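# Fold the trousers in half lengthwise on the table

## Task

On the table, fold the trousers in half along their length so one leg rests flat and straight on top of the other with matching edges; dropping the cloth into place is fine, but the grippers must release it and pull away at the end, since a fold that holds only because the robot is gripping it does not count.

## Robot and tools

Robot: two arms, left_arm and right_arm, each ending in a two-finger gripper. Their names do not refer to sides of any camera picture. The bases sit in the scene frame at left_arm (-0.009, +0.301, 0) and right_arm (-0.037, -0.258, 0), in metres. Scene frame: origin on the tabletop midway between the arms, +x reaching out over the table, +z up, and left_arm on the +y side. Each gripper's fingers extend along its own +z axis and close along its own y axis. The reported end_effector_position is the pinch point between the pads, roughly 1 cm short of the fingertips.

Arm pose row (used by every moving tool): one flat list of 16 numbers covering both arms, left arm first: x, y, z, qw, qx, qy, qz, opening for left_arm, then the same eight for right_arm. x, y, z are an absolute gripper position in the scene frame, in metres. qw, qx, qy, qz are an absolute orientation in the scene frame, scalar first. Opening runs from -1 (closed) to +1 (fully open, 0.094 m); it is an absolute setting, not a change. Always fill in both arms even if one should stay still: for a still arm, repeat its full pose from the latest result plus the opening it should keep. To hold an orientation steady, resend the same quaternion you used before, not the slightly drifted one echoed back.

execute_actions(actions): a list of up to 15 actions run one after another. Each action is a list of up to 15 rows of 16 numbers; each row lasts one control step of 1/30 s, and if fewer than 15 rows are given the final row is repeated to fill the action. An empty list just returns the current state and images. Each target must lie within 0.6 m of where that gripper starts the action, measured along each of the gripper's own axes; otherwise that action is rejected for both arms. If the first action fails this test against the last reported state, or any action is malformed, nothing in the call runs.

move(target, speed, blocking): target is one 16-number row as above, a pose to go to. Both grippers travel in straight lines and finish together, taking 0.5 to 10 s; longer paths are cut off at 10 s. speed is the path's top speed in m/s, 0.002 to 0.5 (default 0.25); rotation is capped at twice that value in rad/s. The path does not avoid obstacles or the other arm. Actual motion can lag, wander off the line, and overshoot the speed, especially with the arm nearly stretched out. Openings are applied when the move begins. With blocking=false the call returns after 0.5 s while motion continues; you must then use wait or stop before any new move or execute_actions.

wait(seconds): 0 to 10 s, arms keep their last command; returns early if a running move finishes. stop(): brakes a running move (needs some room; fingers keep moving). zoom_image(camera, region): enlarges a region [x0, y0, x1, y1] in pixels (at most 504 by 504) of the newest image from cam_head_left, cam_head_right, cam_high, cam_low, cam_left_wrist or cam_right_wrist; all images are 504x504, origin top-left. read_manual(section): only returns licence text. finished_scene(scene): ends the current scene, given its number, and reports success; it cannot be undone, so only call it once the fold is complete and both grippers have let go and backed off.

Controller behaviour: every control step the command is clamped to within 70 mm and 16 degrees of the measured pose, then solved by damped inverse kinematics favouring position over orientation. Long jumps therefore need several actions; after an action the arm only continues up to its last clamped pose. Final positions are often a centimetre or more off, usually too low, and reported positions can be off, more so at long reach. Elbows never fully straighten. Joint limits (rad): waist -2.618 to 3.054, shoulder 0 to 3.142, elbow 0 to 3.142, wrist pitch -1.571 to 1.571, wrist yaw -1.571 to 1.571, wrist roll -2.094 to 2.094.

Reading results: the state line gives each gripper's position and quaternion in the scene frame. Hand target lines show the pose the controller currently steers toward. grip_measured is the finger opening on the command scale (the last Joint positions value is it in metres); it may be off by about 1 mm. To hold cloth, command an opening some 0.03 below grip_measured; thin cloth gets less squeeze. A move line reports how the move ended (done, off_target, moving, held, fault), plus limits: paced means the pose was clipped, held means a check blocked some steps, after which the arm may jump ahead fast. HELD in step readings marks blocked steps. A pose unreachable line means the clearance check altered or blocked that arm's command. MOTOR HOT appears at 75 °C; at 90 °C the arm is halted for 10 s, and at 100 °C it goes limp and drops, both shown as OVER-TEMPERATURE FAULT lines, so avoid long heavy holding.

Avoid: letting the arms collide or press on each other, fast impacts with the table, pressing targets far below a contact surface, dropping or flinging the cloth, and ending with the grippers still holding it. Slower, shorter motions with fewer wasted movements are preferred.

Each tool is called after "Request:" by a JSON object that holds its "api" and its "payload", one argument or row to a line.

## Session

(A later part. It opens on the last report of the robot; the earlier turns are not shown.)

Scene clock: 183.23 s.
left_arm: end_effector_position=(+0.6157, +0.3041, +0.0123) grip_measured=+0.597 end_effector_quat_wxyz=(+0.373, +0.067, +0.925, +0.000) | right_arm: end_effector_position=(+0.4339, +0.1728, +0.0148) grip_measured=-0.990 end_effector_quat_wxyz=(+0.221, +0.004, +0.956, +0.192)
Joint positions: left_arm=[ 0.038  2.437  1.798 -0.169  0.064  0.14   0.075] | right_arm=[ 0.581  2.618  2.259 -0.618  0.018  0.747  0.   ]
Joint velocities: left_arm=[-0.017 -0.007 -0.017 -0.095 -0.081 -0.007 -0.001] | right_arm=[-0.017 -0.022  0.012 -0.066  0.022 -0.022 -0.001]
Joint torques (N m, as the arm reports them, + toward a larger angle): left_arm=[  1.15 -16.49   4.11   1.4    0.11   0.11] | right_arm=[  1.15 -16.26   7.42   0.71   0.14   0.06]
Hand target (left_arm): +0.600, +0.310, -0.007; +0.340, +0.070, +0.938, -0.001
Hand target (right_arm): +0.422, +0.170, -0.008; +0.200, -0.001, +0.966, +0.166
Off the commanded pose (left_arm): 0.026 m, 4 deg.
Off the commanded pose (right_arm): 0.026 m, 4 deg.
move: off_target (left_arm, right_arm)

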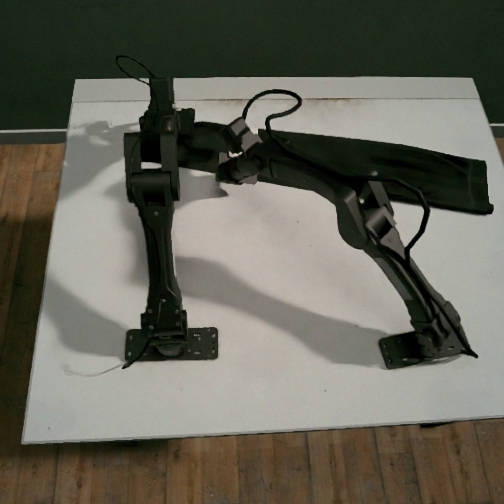

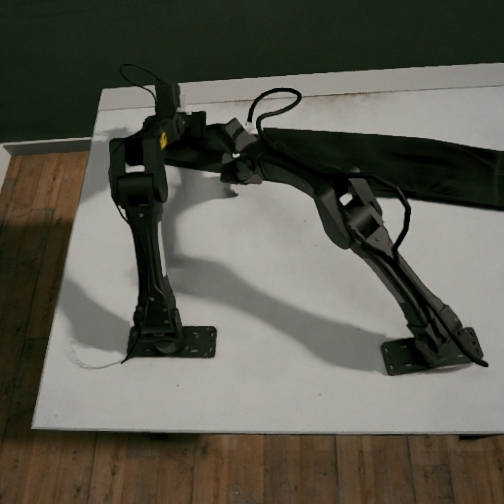

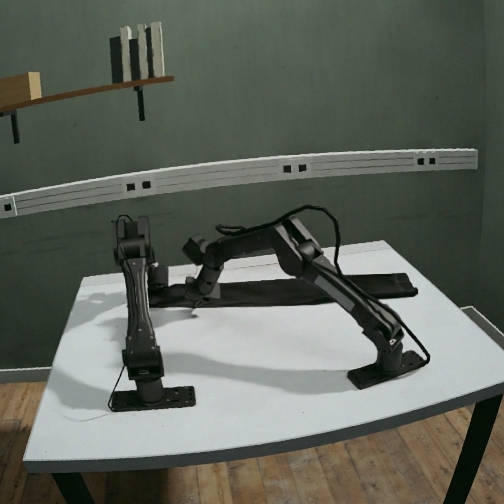

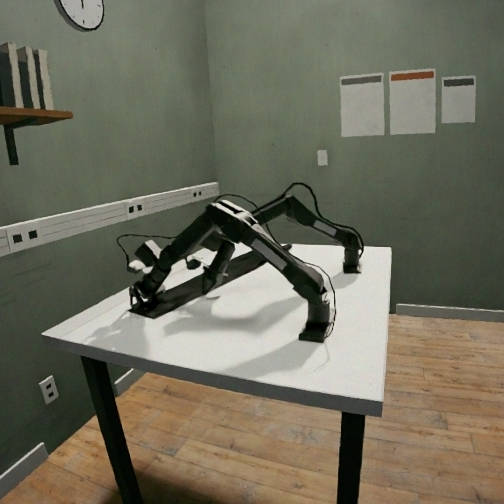

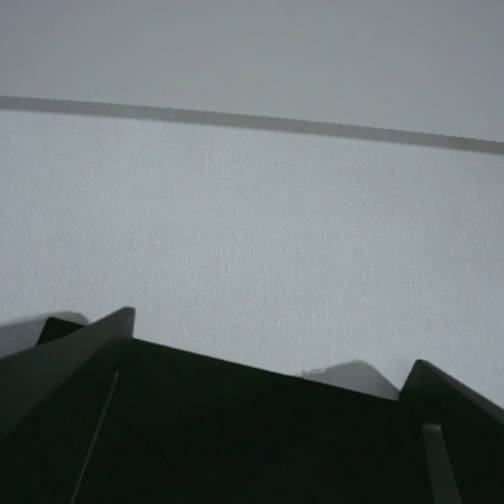

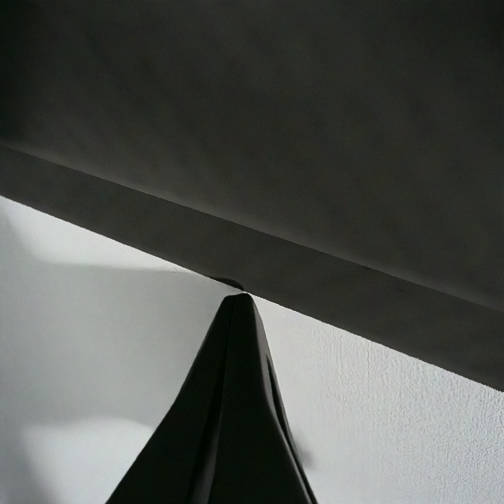

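Working.

Request:
{"api": "move", "payload": {
  "target": [0.582,0.313,-0.008,0.34,0.07,0.94,0,0.6,0.422,0.17,-0.008,0.199,0,0.966,0.166,-1],
  "speed": 0.02
}}

Scene clock: 196.87 s.
left_arm: end_effector_position=(+0.5984, +0.3072, +0.0121) grip_measured=+0.597 end_effector_quat_wxyz=(+0.374, +0.067, +0.925, -0.000) | right_arm: end_effector_position=(+0.4340, +0.1729, +0.0149) grip_measured=-0.990 end_effector_quat_wxyz=(+0.221, +0.004, +0.956, +0.193)
Joint positions: left_arm=[ 0.045  2.373  1.677 -0.112  0.07   0.145  0.075] | right_arm=[ 0.581  2.618  2.259 -0.617  0.018  0.747  0.   ]
Joint velocities: left_arm=[-0.002  0.002 -0.007 -0.022 -0.037  0.022  0.   ] | right_arm=[ 0.007 -0.002 -0.002  0.022  0.007 -0.022 -0.001]
Joint torques (N m, as the arm reports them, + toward a larger angle): left_arm=[  1.2  -15.93   4.07   1.38   0.11   0.14] | right_arm=[  1.05 -16.09   7.71   0.59   0.09  -0.03]
Hand target (left_arm): +0.582, +0.313, -0.007; +0.340, +0.070, +0.938, -0.001
Hand target (right_arm): +0.422, +0.170, -0.007; +0.200, -0.001, +0.966, +0.166
Off the commanded pose (left_arm): 0.027 m, 4 deg.
Off the commanded pose (right_arm): 0.026 m, 4 deg.
move: off_target (left_arm, right_arm)

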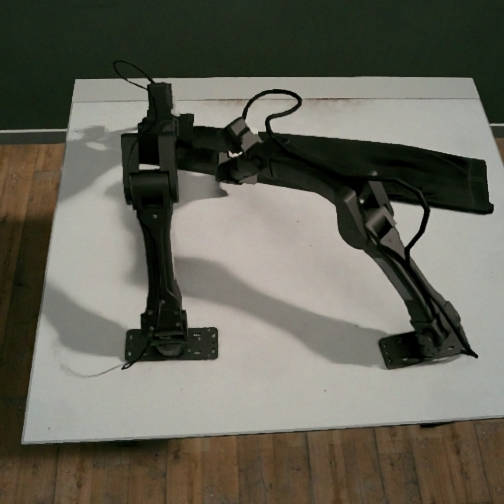

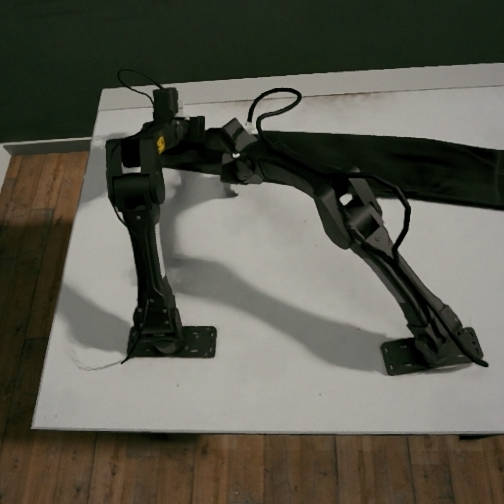

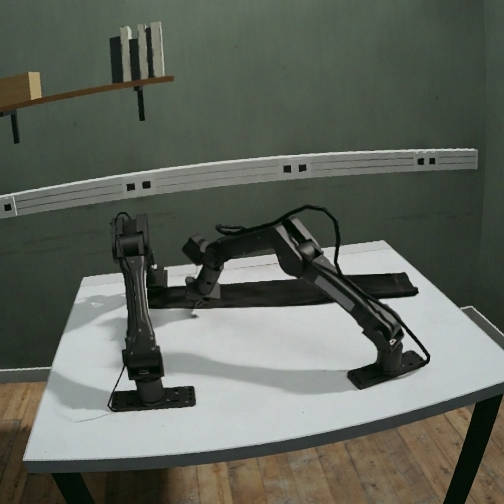

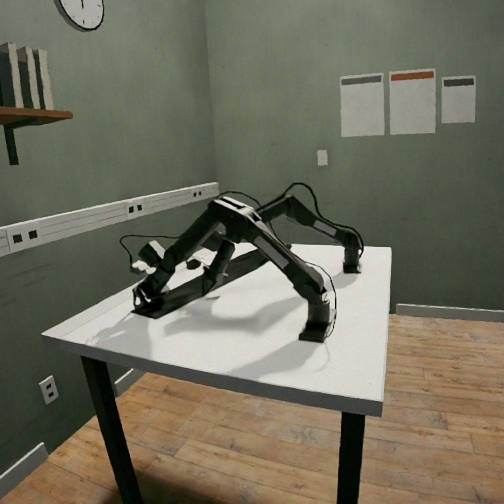

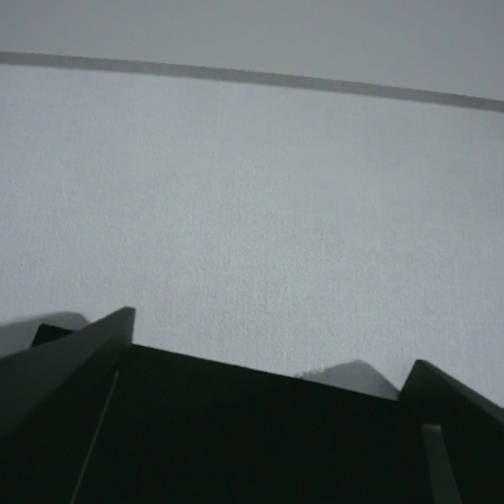

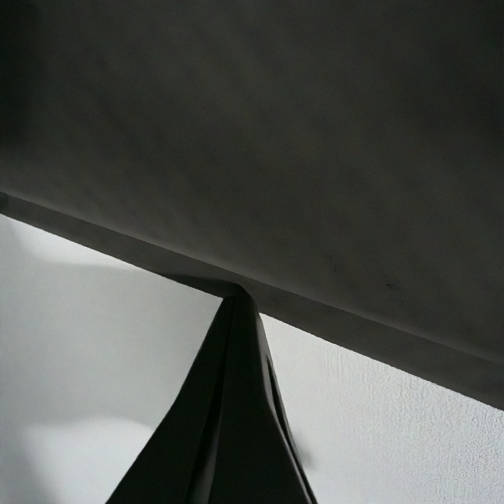

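Good enough. Retreat.

Request:
{"api": "move", "payload": {
  "target": [0.62,0.31,0.08,0.34,0.07,0.94,0,0.6,0.38,0.13,0.06,0.199,0,0.966,0.166,-1],
  "speed": 0.08
}}

Request:
{"api": "move", "payload": {
  "target": [0.3,0.42,0.2,0.34,0.07,0.94,0,0.6,0.22,-0.25,0.2,0.3,0,0.954,0,-1]
}}

Request:
{"api": "zoom_image", "payload": {
  "camera": "cam_head_left",
  "region": [120,90,504,230]
}}

Scene clock: 206.73 s.
left_arm: end_effector_position=(+0.6229, +0.3079, +0.0846) grip_measured=+0.597 end_effector_quat_wxyz=(+0.350, +0.068, +0.934, -0.002) | right_arm: end_effector_position=(+0.3870, +0.1296, +0.0548) grip_measured=-0.990 end_effector_quat_wxyz=(+0.197, +0.003, +0.965, +0.171)
Joint positions: left_arm=[ 0.045  2.423  2.103 -0.539  0.07   0.148  0.075] | right_arm=[ 0.581  2.324  1.917 -0.636  0.017  0.748  0.   ]
Joint velocities: left_arm=[-0.002  0.012 -0.007 -0.022 -0.007  0.037 -0.001] | right_arm=[-0.007  0.007  0.012  0.022 -0.022 -0.007  0.001]
Joint torques (N m, as the arm reports them, + toward a larger angle): left_arm=[  0.26 -15.98   7.8    1.47   0.04   0.06] | right_arm=[  1.14 -18.53   5.76   0.92   0.06   0.01]
Hand target (left_arm): +0.621, +0.310, +0.080; +0.340, +0.070, +0.938, -0.000
Hand target (right_arm): +0.380, +0.130, +0.060; +0.199, -0.000, +0.966, +0.166
Off the commanded pose (left_arm): 0.006 m, 1 deg.
Off the commanded pose (right_arm): 0.009 m, 1 deg.
move: done

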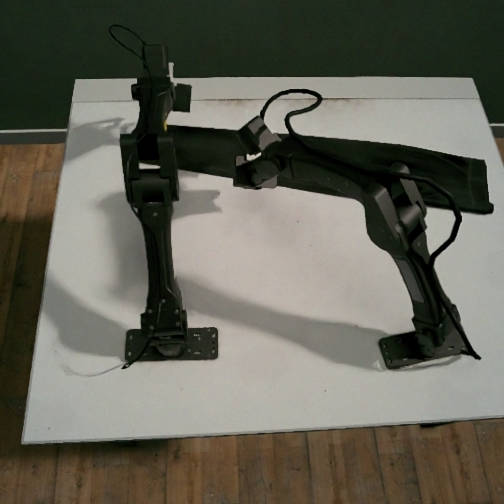

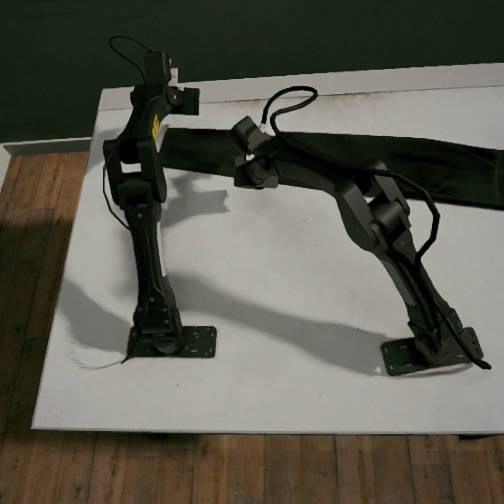

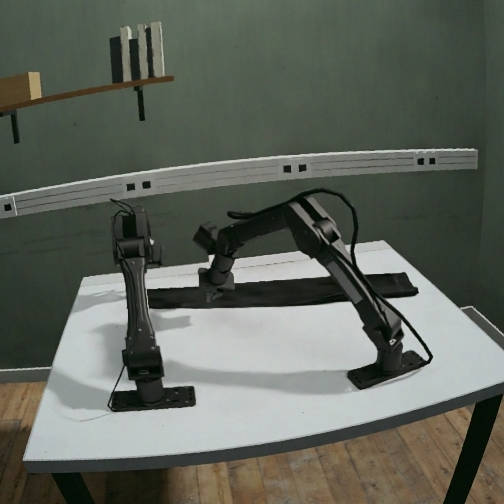

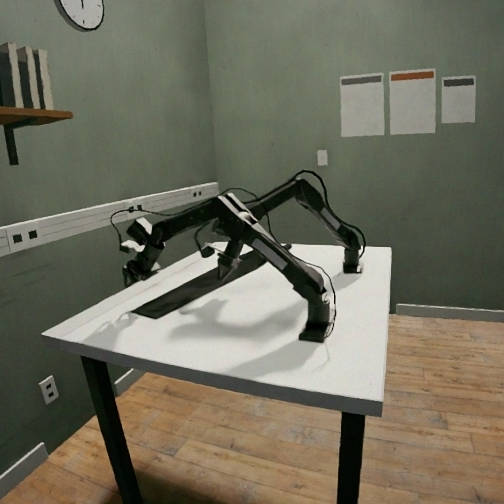

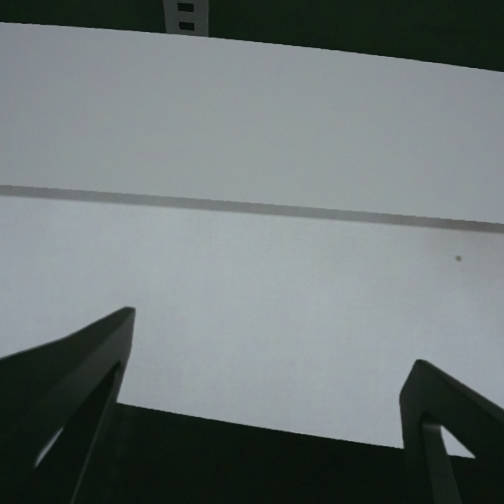

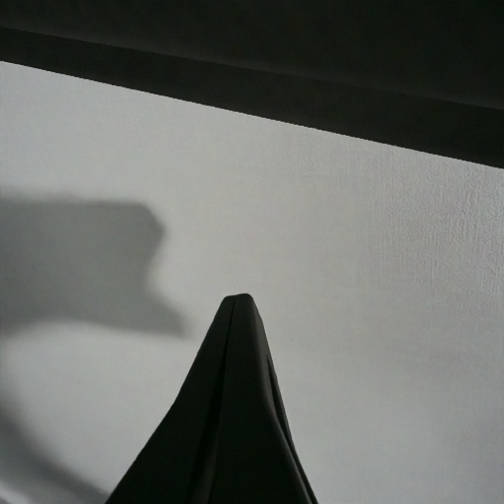

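Scene clock: 209.20 s.
left_arm: end_effector_position=(+0.3077, +0.4232, +0.2027) grip_measured=+0.597 end_effector_quat_wxyz=(+0.346, +0.067, +0.936, +0.006) | right_arm: end_effector_position=(+0.2217, -0.2471, +0.1985) grip_measured=-0.990 end_effector_quat_wxyz=(+0.294, +0.001, +0.956, -0.001)
Joint positions: left_arm=[ 0.579  1.293  1.146 -0.816  0.384  0.583  0.075] | right_arm=[-0.097  0.991  1.01  -0.994  0.041  0.058  0.   ]
Joint velocities: left_arm=[ 0.007  0.012  0.002  0.007 -0.037  0.051 -0.   ] | right_arm=[ 0.007 -0.007 -0.022 -0.022 -0.007 -0.007 -0.001]
Joint torques (N m, as the arm reports them, + toward a larger angle): left_arm=[ 0.98 -5.63  5.66  1.32  0.39  0.06] | right_arm=[-1.07 -3.16  6.75  1.04 -0.03 -0.02]
Hand target (left_arm): +0.302, +0.419, +0.200; +0.340, +0.068, +0.938, -0.006
Hand target (right_arm): +0.218, -0.249, +0.200; +0.296, +0.000, +0.955, -0.001
Off the commanded pose (left_arm): 0.009 m, 1 deg.
Off the commanded pose (right_arm): 0.004 m, 1 deg.
move: done

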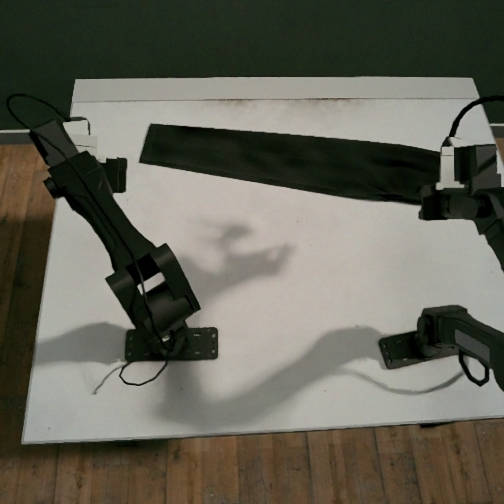

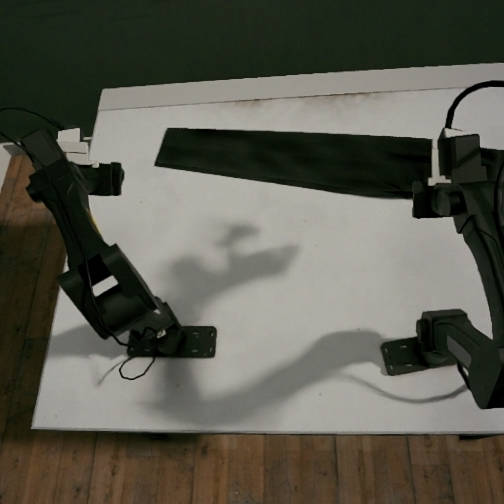

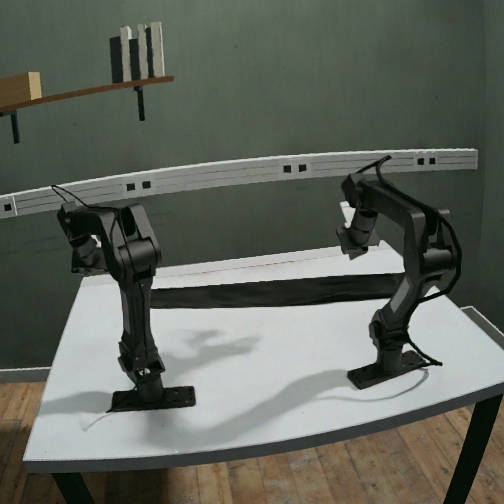

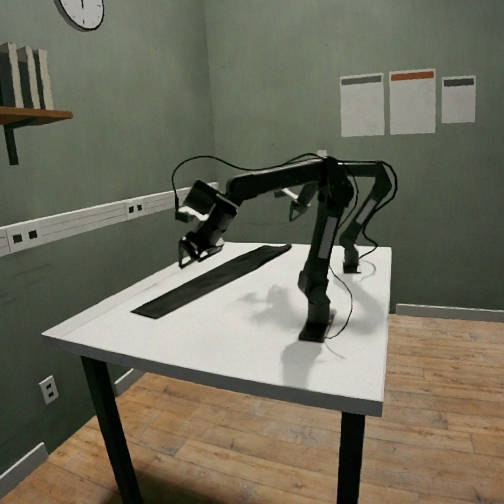

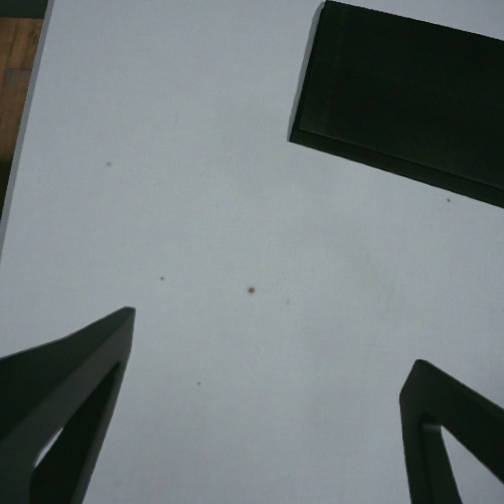

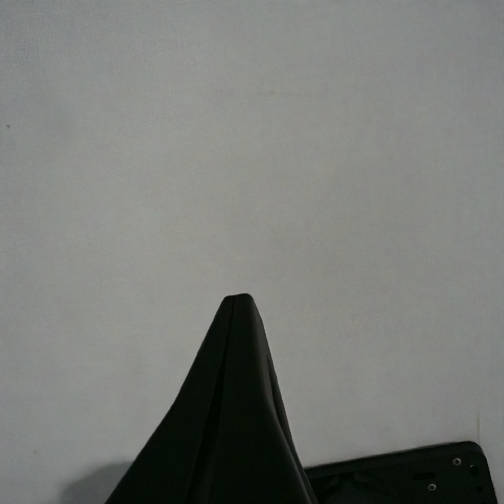

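Region (120, 90, 504, 230) of cam_head_left's 504x504 image, scaled by 1.312, with more detail than that image has; it fills the top 184 rows of this view, and the rest is white.

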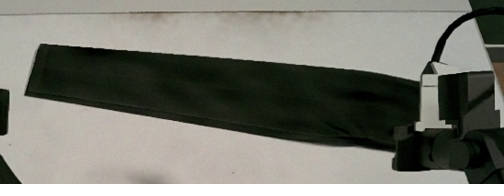

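Request:
{"api": "finished_scene", "payload": {
  "scene": 2
}}

The scene is finished: the task was done.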